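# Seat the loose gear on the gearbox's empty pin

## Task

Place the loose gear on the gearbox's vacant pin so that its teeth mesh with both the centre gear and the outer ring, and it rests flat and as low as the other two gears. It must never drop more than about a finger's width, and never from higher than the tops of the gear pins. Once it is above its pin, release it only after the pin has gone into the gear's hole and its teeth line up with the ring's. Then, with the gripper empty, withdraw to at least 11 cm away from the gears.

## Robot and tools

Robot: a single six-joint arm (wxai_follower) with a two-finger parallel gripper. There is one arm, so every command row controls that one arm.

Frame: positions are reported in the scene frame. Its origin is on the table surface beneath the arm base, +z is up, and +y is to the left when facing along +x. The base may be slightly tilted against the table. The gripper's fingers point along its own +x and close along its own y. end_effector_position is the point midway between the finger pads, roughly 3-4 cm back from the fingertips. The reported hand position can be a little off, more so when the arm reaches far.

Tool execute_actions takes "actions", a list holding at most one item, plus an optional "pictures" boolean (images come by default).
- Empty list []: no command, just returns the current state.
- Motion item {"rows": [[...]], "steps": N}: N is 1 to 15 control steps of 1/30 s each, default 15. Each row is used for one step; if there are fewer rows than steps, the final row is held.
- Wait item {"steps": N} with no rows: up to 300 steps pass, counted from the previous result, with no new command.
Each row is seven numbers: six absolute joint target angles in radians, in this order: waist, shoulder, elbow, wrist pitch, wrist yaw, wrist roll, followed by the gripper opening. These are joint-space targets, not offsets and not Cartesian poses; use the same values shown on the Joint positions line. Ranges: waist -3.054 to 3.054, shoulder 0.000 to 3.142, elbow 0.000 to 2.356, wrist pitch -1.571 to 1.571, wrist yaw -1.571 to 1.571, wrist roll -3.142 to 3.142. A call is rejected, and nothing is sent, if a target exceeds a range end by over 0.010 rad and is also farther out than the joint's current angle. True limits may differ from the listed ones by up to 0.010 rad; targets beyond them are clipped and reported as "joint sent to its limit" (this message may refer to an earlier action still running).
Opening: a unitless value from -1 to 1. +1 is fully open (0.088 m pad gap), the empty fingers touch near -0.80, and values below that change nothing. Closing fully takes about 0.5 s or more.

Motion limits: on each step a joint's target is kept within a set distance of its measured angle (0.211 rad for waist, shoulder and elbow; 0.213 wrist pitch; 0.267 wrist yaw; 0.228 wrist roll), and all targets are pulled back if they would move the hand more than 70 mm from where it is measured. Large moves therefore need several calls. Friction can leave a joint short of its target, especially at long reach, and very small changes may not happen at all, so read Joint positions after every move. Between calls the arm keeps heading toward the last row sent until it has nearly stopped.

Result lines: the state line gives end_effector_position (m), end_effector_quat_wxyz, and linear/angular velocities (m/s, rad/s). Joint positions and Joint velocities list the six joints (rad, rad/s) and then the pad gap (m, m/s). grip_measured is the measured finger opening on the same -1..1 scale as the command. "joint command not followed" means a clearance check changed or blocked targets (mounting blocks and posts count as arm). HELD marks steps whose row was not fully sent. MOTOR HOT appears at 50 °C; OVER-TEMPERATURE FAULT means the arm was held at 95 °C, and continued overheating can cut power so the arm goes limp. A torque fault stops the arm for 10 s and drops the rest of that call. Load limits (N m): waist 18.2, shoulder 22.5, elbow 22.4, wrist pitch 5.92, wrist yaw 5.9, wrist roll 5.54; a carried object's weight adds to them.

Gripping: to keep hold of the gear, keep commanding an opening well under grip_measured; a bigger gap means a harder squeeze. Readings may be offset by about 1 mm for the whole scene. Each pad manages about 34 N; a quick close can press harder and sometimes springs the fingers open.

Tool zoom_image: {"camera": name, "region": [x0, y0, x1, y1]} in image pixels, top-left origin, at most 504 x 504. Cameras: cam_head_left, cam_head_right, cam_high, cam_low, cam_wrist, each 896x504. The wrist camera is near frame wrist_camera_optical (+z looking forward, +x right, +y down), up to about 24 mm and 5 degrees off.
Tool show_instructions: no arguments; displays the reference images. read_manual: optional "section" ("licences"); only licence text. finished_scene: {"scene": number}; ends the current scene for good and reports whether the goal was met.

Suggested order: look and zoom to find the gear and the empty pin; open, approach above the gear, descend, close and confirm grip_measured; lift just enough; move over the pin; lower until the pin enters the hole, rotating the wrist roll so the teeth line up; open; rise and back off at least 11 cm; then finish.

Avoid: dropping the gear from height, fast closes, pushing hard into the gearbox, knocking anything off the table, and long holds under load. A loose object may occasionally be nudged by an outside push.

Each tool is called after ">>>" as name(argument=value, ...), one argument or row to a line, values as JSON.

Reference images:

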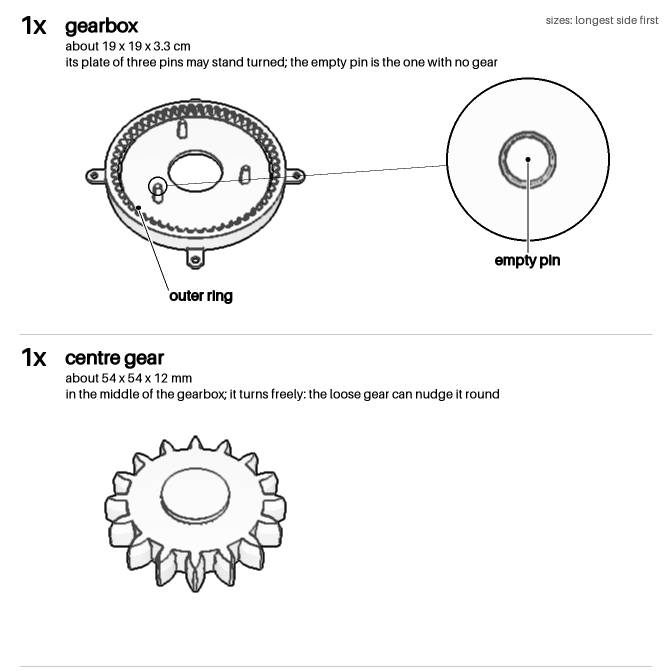

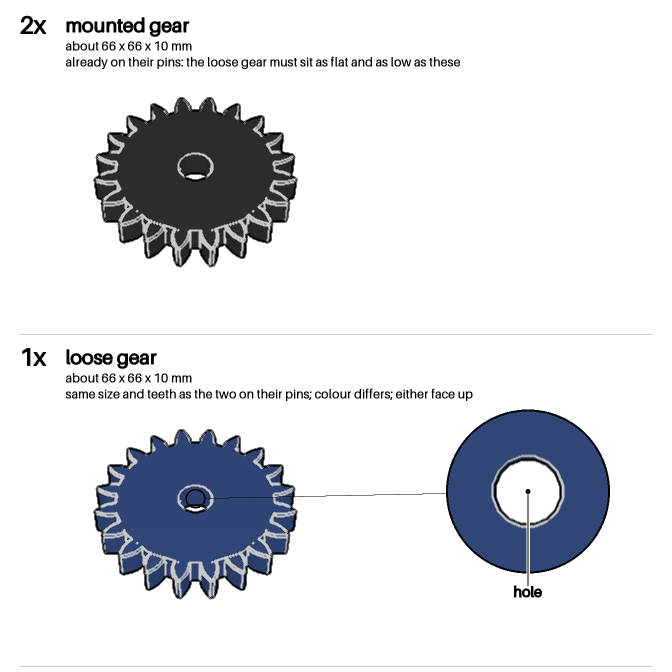

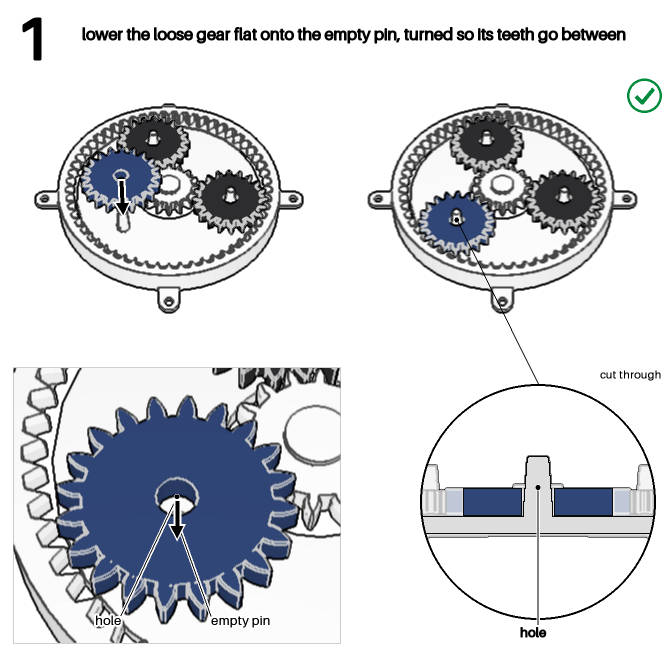

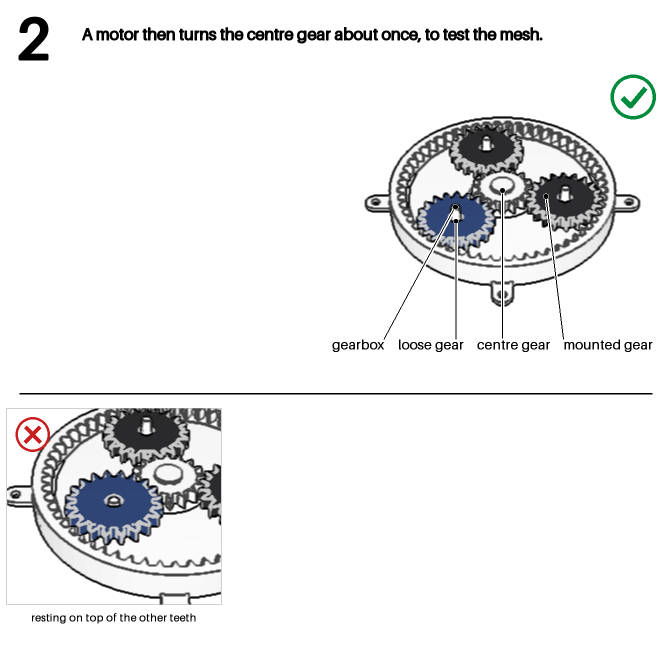

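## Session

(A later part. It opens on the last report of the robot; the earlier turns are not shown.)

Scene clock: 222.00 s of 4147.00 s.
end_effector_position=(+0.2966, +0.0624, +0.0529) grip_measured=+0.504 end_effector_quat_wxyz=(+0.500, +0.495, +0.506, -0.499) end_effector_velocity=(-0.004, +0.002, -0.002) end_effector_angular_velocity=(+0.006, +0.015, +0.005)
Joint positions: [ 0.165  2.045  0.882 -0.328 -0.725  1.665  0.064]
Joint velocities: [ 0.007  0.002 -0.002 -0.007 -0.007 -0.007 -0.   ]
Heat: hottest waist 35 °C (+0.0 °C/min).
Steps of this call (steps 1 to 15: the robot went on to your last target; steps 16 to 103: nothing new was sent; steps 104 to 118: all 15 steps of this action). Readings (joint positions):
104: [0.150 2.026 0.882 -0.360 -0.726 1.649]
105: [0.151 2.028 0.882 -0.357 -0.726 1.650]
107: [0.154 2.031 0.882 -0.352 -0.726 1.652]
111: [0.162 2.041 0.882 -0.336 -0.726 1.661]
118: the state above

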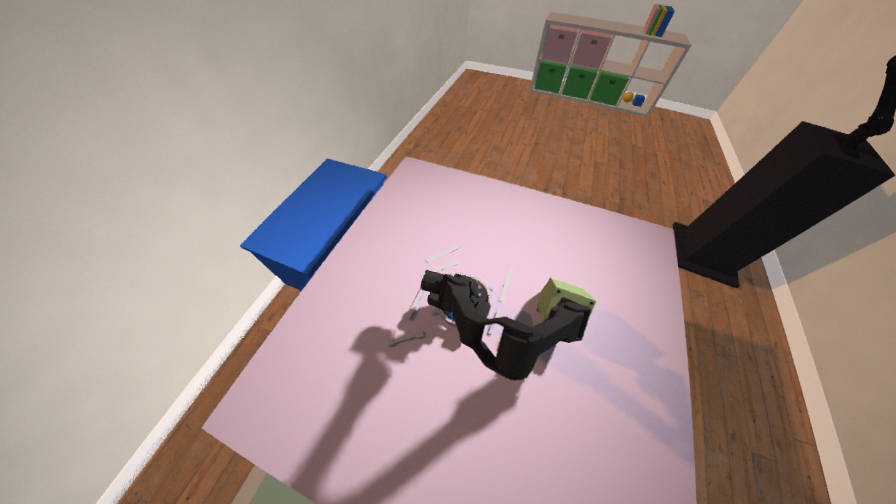

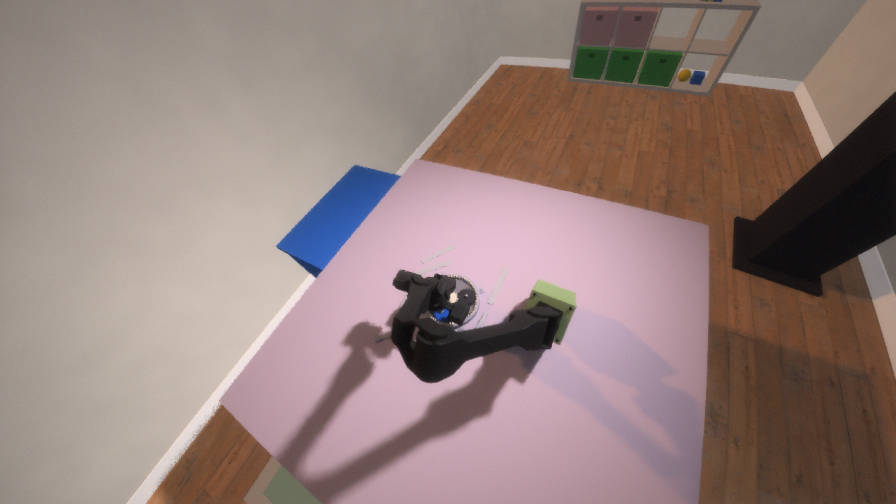

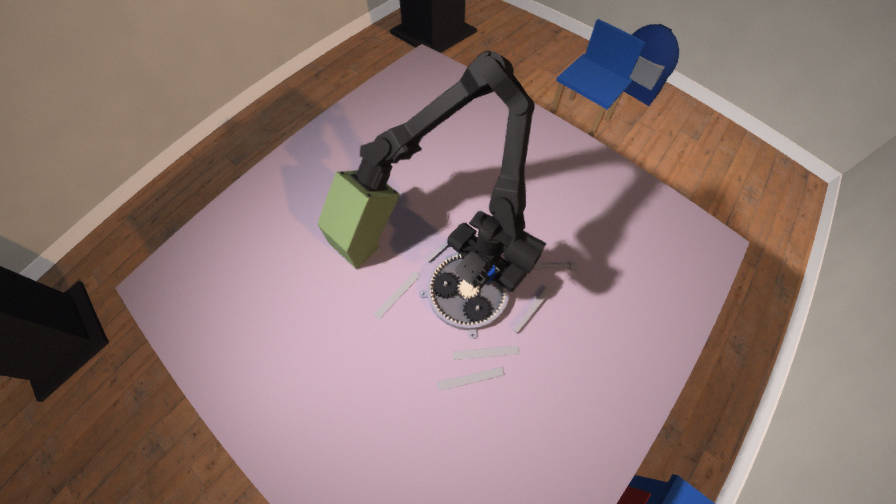

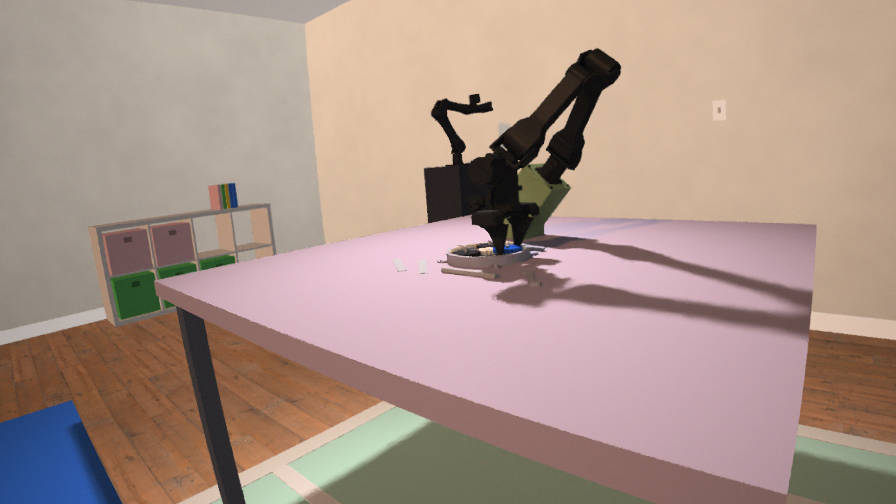

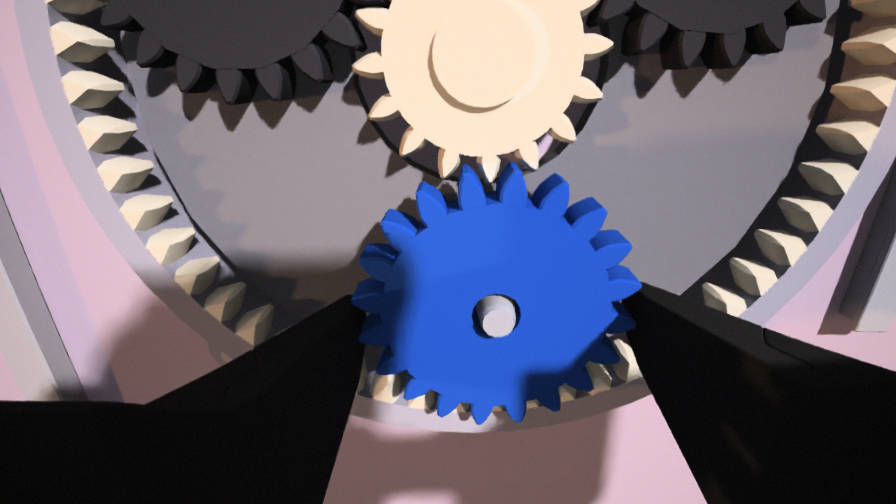

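Continue down.

>>> execute_actions(
  actions=[
    {"rows":[[0.172,2.064,0.879,-0.312,-0.727,1.677,0.25],[0.172,2.064,0.879,-0.312,-0.727,1.677,0.25],[0.172,2.064,0.879,-0.312,-0.727,1.677,0.25],[0.172,2.064,0.879,-0.312,-0.727,1.677,0.25],[0.18,2.073,0.877,-0.295,-0.727,1.686,0.25]],"steps":15},
  ],
)

>>> zoom_image(
  camera="cam_wrist",
  region=[340,130,660,450],
)

Scene clock: 225.40 s of 4147.00 s.
end_effector_position=(+0.2974, +0.0627, +0.0467) grip_measured=+0.504 end_effector_quat_wxyz=(+0.500, +0.494, +0.507, -0.499) end_effector_velocity=(-0.004, -0.000, +0.000) end_effector_angular_velocity=(+0.006, +0.008, -0.003)
Joint positions: [ 0.179  2.062  0.882 -0.298 -0.725  1.682  0.064]
Joint velocities: [-0.002 -0.002 -0.007 -0.007 -0.007 -0.007 -0.001]
Heat: hottest waist 35 °C (+0.0 °C/min).
Steps of this call (steps 1 to 15: the robot went on to your last target; steps 16 to 87: nothing new was sent; steps 88 to 102: all 15 steps of this action). Readings (joint positions):
88: [0.166 2.047 0.882 -0.324 -0.725 1.668]
89: [0.167 2.048 0.882 -0.322 -0.725 1.669]
91: [0.168 2.050 0.882 -0.318 -0.726 1.672]
95: [0.176 2.059 0.882 -0.304 -0.726 1.678]
102: the state above

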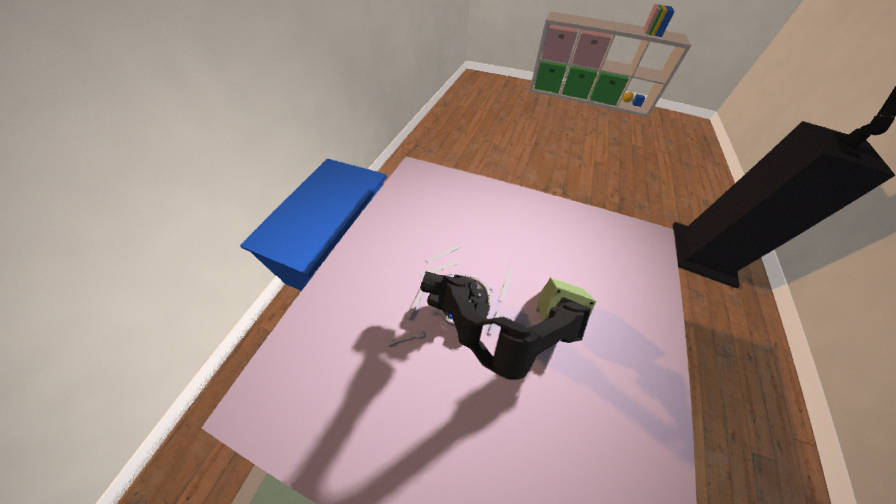

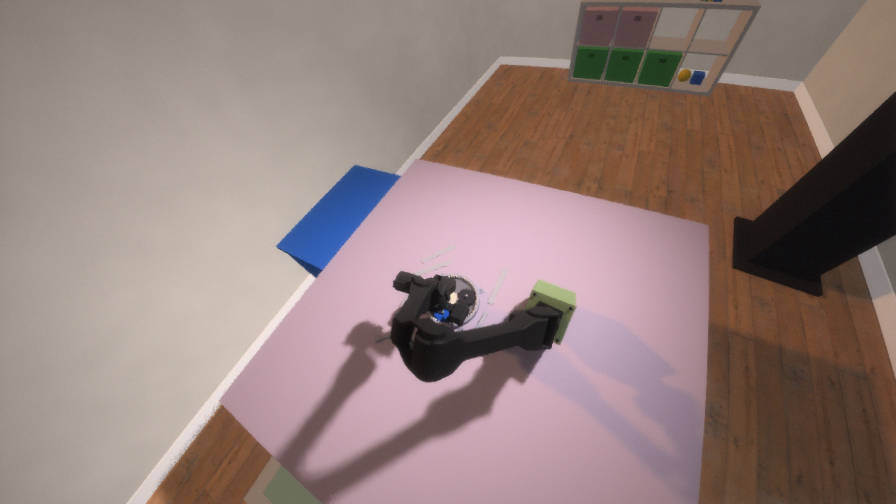

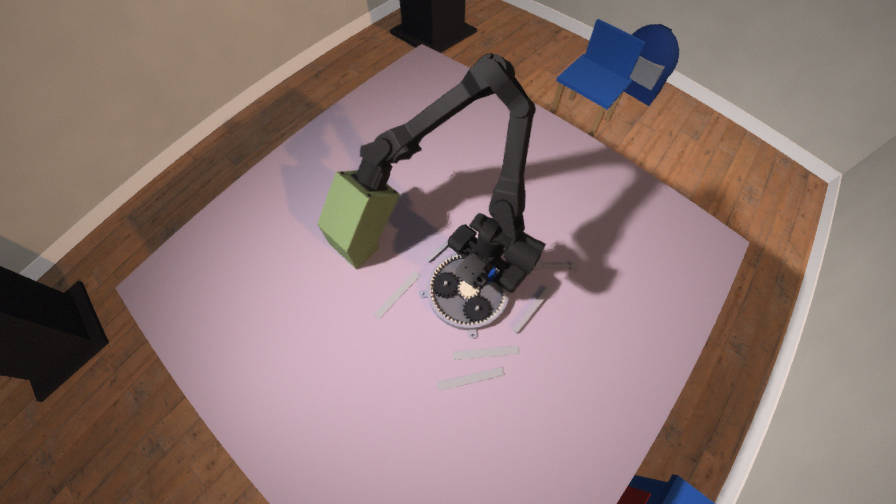

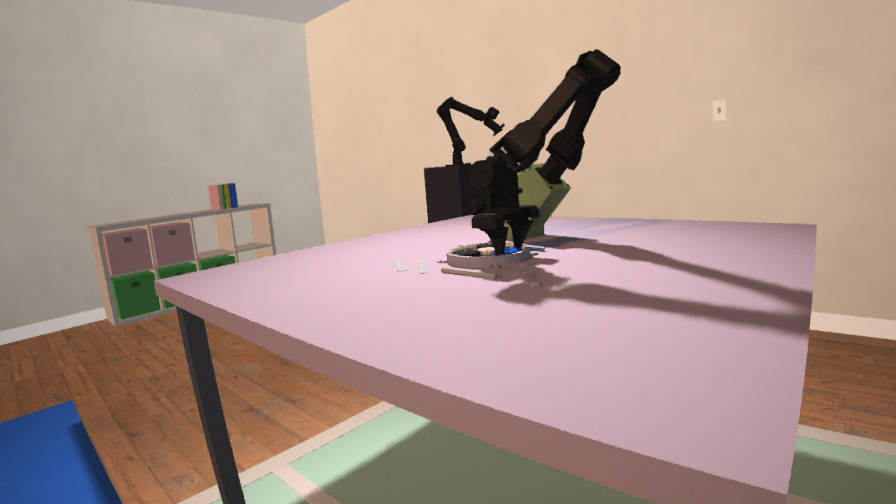

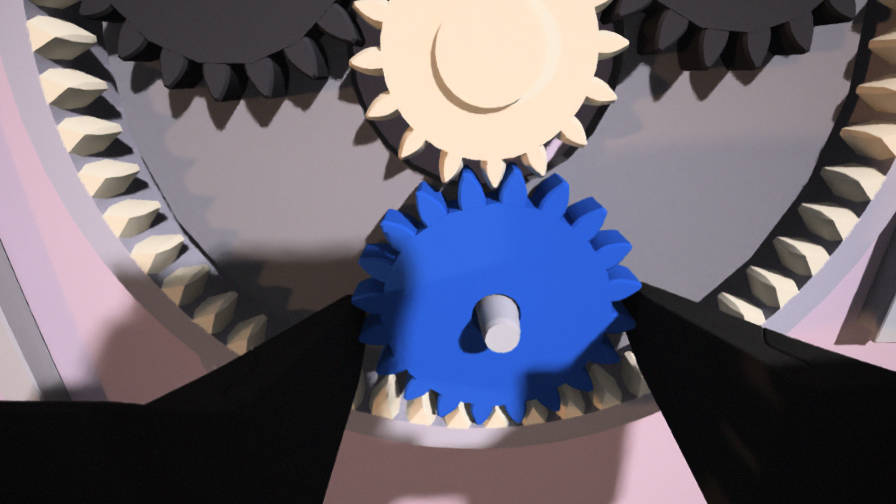

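Region (340, 130, 660, 450) of cam_wrist's 896x504 image, scaled by 1.575, with more detail than that image has.

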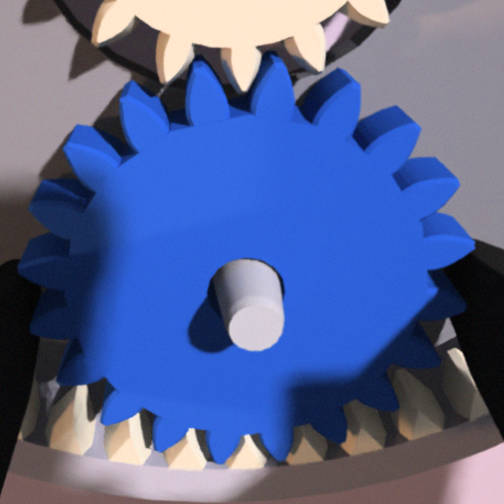

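>>> execute_actions(
  actions=[
    {"rows":[[0.186,2.082,0.877,-0.283,-0.727,1.693,0.25]],"steps":12},
  ],
  pictures=false,
)

>>> execute_actions(
  actions=[
    {"rows":[[0.184,2.07,0.877,-0.285,-0.727,1.693,0.5],[0.184,2.07,0.877,-0.285,-0.727,1.693,0.55],[0.184,2.07,0.877,-0.285,-0.727,1.693,0.6],[0.184,2.07,0.877,-0.285,-0.727,1.693,0.65],[0.184,2.07,0.877,-0.285,-0.727,1.693,0.7]],"steps":15},
  ],
)

Scene clock: 231.80 s of 4147.00 s.
end_effector_position=(+0.2981, +0.0621, +0.0463) grip_measured=+0.504 end_effector_quat_wxyz=(+0.498, +0.498, +0.504, -0.499) end_effector_velocity=(-0.000, +0.001, +0.001) end_effector_angular_velocity=(+0.008, -0.006, -0.004)
Joint positions: [ 0.177  2.064  0.88  -0.29  -0.726  1.692  0.064]
Joint velocities: [-0.002 -0.007 -0.007  0.007 -0.007  0.007 -0.   ]
Heat: hottest waist 36 °C (+1.0 °C/min).
Steps of this call (steps 1 to 15: the robot went on to your last target; steps 16 to 180: nothing new was sent; steps 181 to 192: all 12 steps of this action). Readings (joint positions):
181: [0.178 2.063 0.881 -0.296 -0.725 1.684]
182: [0.178 2.063 0.881 -0.295 -0.725 1.686]
184: [0.178 2.063 0.880 -0.293 -0.725 1.688]
188: [0.178 2.064 0.880 -0.291 -0.726 1.691]
192: the state above

Scene clock: 232.30 s of 4147.00 s.
end_effector_position=(+0.2970, +0.0607, +0.0465) grip_measured=+0.686 end_effector_quat_wxyz=(+0.497, +0.498, +0.503, -0.502) end_effector_velocity=(-0.001, -0.001, +0.002) end_effector_angular_velocity=(+0.006, +0.001, -0.003)
Joint positions: [ 0.175  2.064  0.877 -0.291 -0.724  1.693  0.073]
Joint velocities: [-0.007 -0.002 -0.002 -0.007 -0.007 -0.007  0.004]
Heat: hottest waist 36 °C (+1.0 °C/min).
Steps of this call (steps 1 to 15: all 15 steps of this action). Readings (joint positions):
1: [0.177 2.064 0.880 -0.290 -0.726 1.692]
2: [0.177 2.064 0.880 -0.289 -0.726 1.693]
4: [0.177 2.064 0.880 -0.289 -0.726 1.693]
8: [0.176 2.064 0.878 -0.291 -0.726 1.693]
15: the state above

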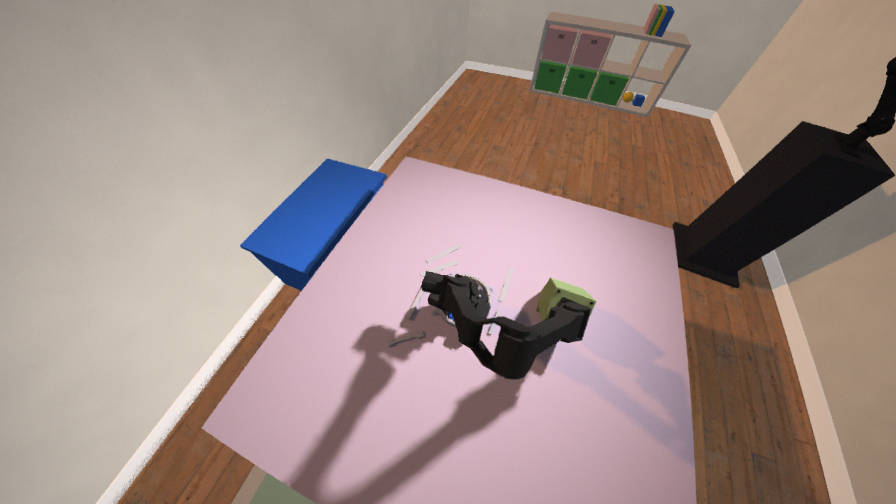

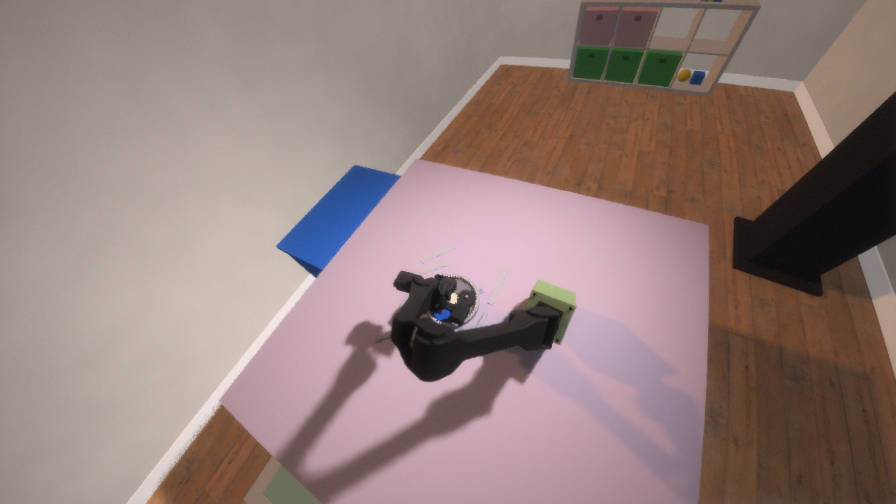

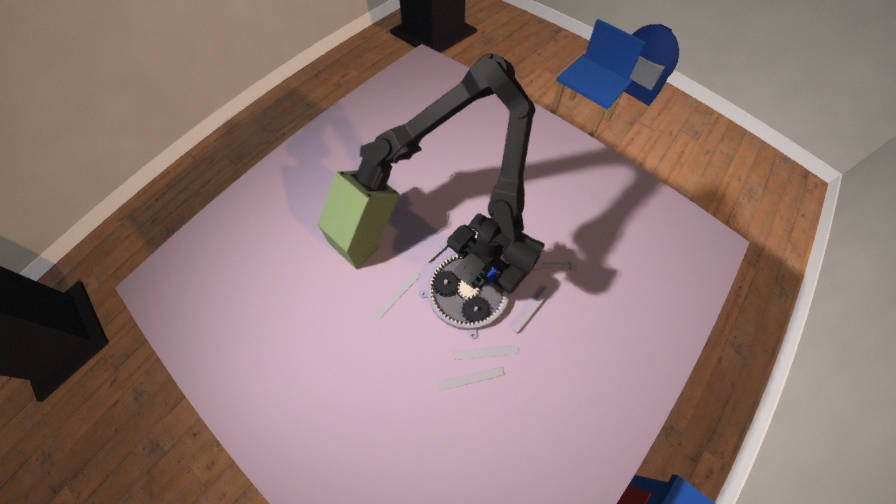

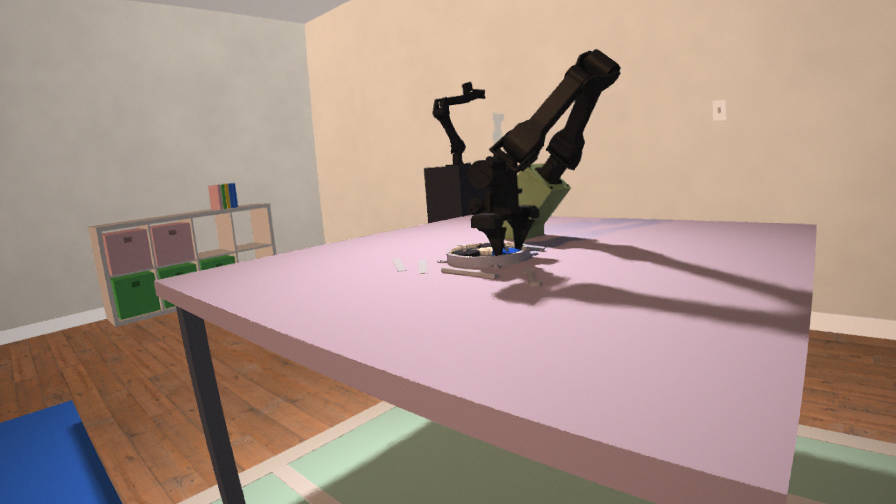

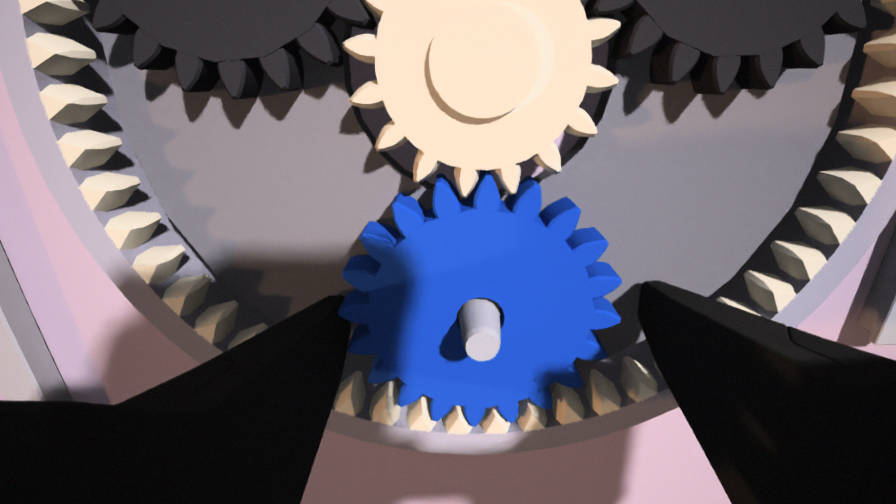

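Seated. Retreat upward and away.

>>> execute_actions(
  actions=[
    {"rows":[[0.165,2.045,0.88,-0.325,-0.727,1.67,0.7],[0.165,2.045,0.88,-0.325,-0.727,1.67,0.7],[0.165,2.045,0.88,-0.325,-0.727,1.67,0.7],[0.145,2.025,0.89,-0.37,-0.727,1.65,0.7],[0.145,2.025,0.89,-0.37,-0.727,1.65,0.7],[0.12,2.0,0.9,-0.42,-0.727,1.62,0.7],[0.12,2.0,0.9,-0.42,-0.727,1.62,0.7],[0.08,1.96,0.92,-0.5,-0.727,1.57,0.7],[0.08,1.96,0.92,-0.5,-0.727,1.57,0.7],[0.08,1.96,0.92,-0.5,-0.727,1.57,0.7],[0.05,1.6,0.9,-0.6,-0.6,1.5,0.7]],"steps":15},
  ],
  pictures=false,
)

>>> execute_actions(
  actions=[
    {"rows":[[0.05,1.4,0.85,-0.4,-0.5,1.5,0.7]],"steps":15},
  ],
)

>>> zoom_image(
  camera="cam_low",
  region=[430,210,570,280],
)

Scene clock: 239.87 s of 4147.00 s.
end_effector_position=(+0.3012, +0.0709, +0.1229) grip_measured=+0.700 end_effector_quat_wxyz=(+0.562, +0.473, +0.478, -0.482) end_effector_velocity=(+0.091, +0.184, +0.325) end_effector_angular_velocity=(-0.305, -0.910, +0.837)
Joint positions: [ 0.066  1.809  0.897 -0.552 -0.637  1.533  0.073]
Joint velocities: [-0.149 -1.404  0.022 -0.33   0.271 -0.242 -0.   ]
Heat: hottest waist 35 °C (+1.0 °C/min).
Steps of this call (steps 1 to 15: the robot went on to your last target; steps 16 to 210: nothing new was sent; then 0.07 s passed at rest; steps 211 to 225: all 15 steps of this action). Readings (joint positions):
211: [0.174 2.065 0.876 -0.291 -0.723 1.692]
212: [0.174 2.065 0.877 -0.295 -0.723 1.688]
214: [0.173 2.062 0.879 -0.310 -0.725 1.679]
218: [0.142 2.031 0.890 -0.390 -0.724 1.638]
225: the state above

Scene clock: 240.37 s of 4147.00 s.
end_effector_position=(+0.3367, +0.1251, +0.2150) grip_measured=+0.700 end_effector_quat_wxyz=(+0.745, +0.439, +0.390, -0.317) end_effector_velocity=(-0.014, -0.006, -0.002) end_effector_angular_velocity=(-0.022, +0.001, -0.013)
Joint positions: [ 0.055  1.42   0.859 -0.405 -0.506  1.505  0.073]
Joint velocities: [-0.002 -0.046 -0.051 -0.007  0.022 -0.007  0.   ]
Heat: hottest waist 35 °C (+1.0 °C/min).
Steps of this call (steps 1 to 15: all 15 steps of this action). Readings (joint positions):
1: [0.063 1.762 0.894 -0.542 -0.618 1.527]
2: [0.062 1.715 0.885 -0.504 -0.588 1.521]
4: [0.058 1.628 0.876 -0.458 -0.551 1.514]
8: [0.056 1.476 0.869 -0.418 -0.521 1.507]
15: the state above

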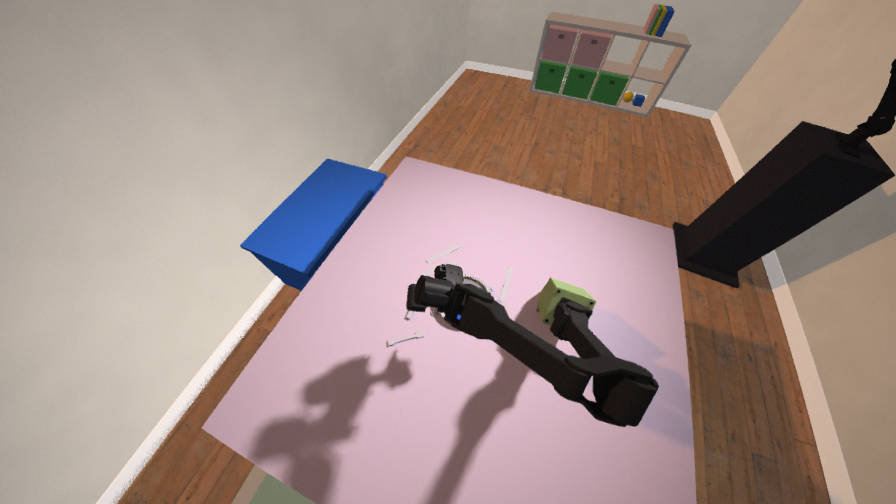

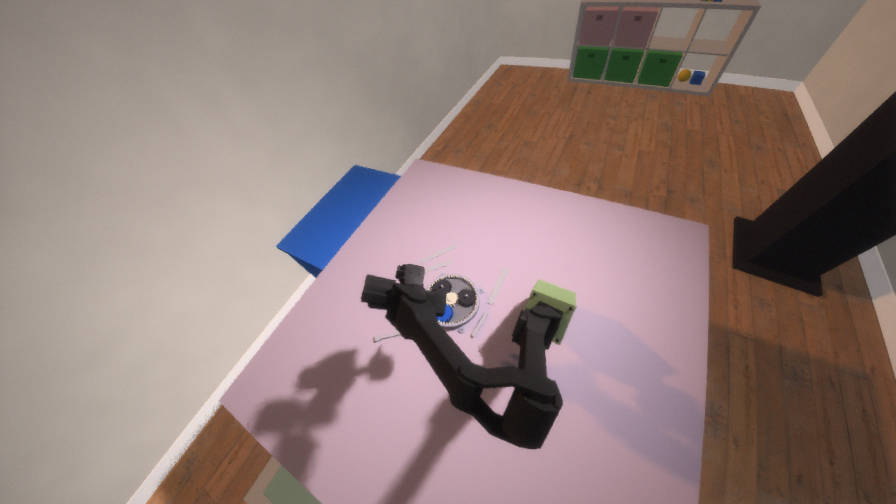

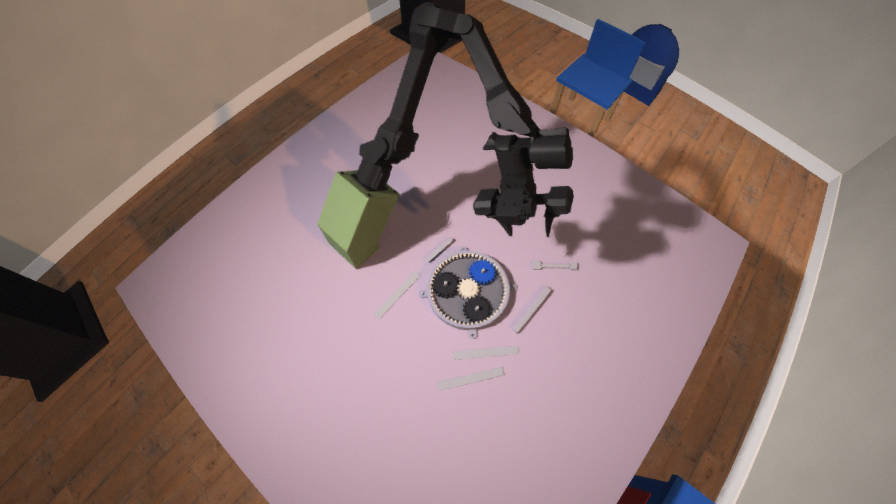

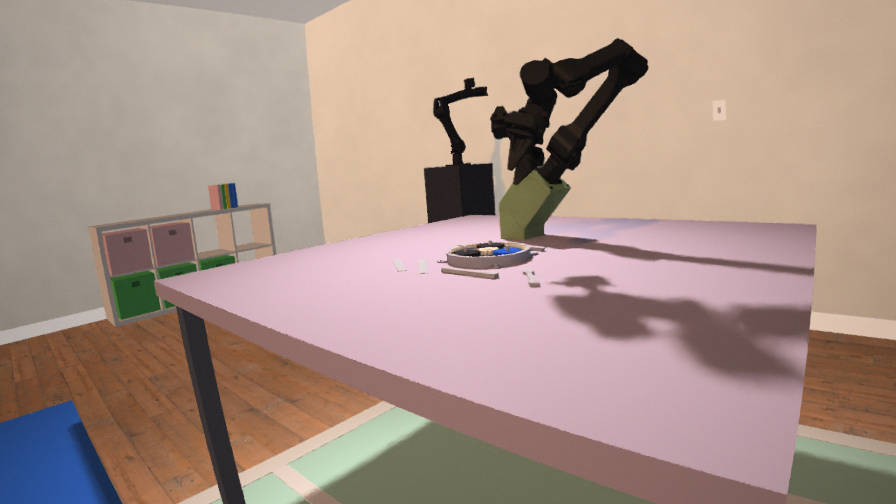

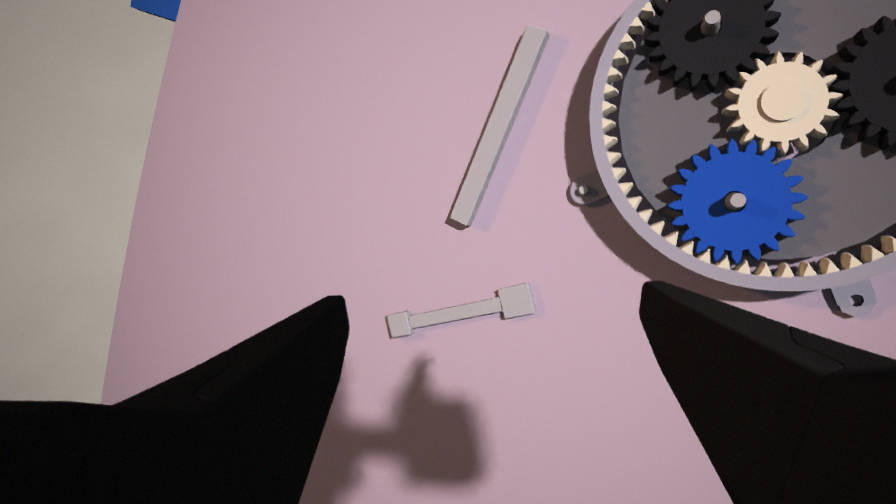

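Region (430, 210, 570, 280) of cam_low's 896x504 image, scaled by 3.600, with more detail than that image has.

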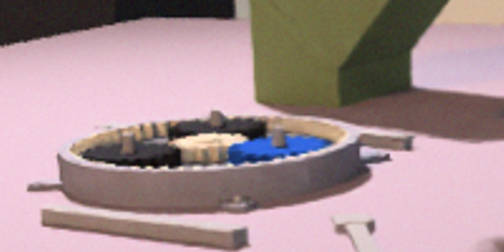

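>>> finished_scene(
  scene=1,
)

The scene is finished: the task was done.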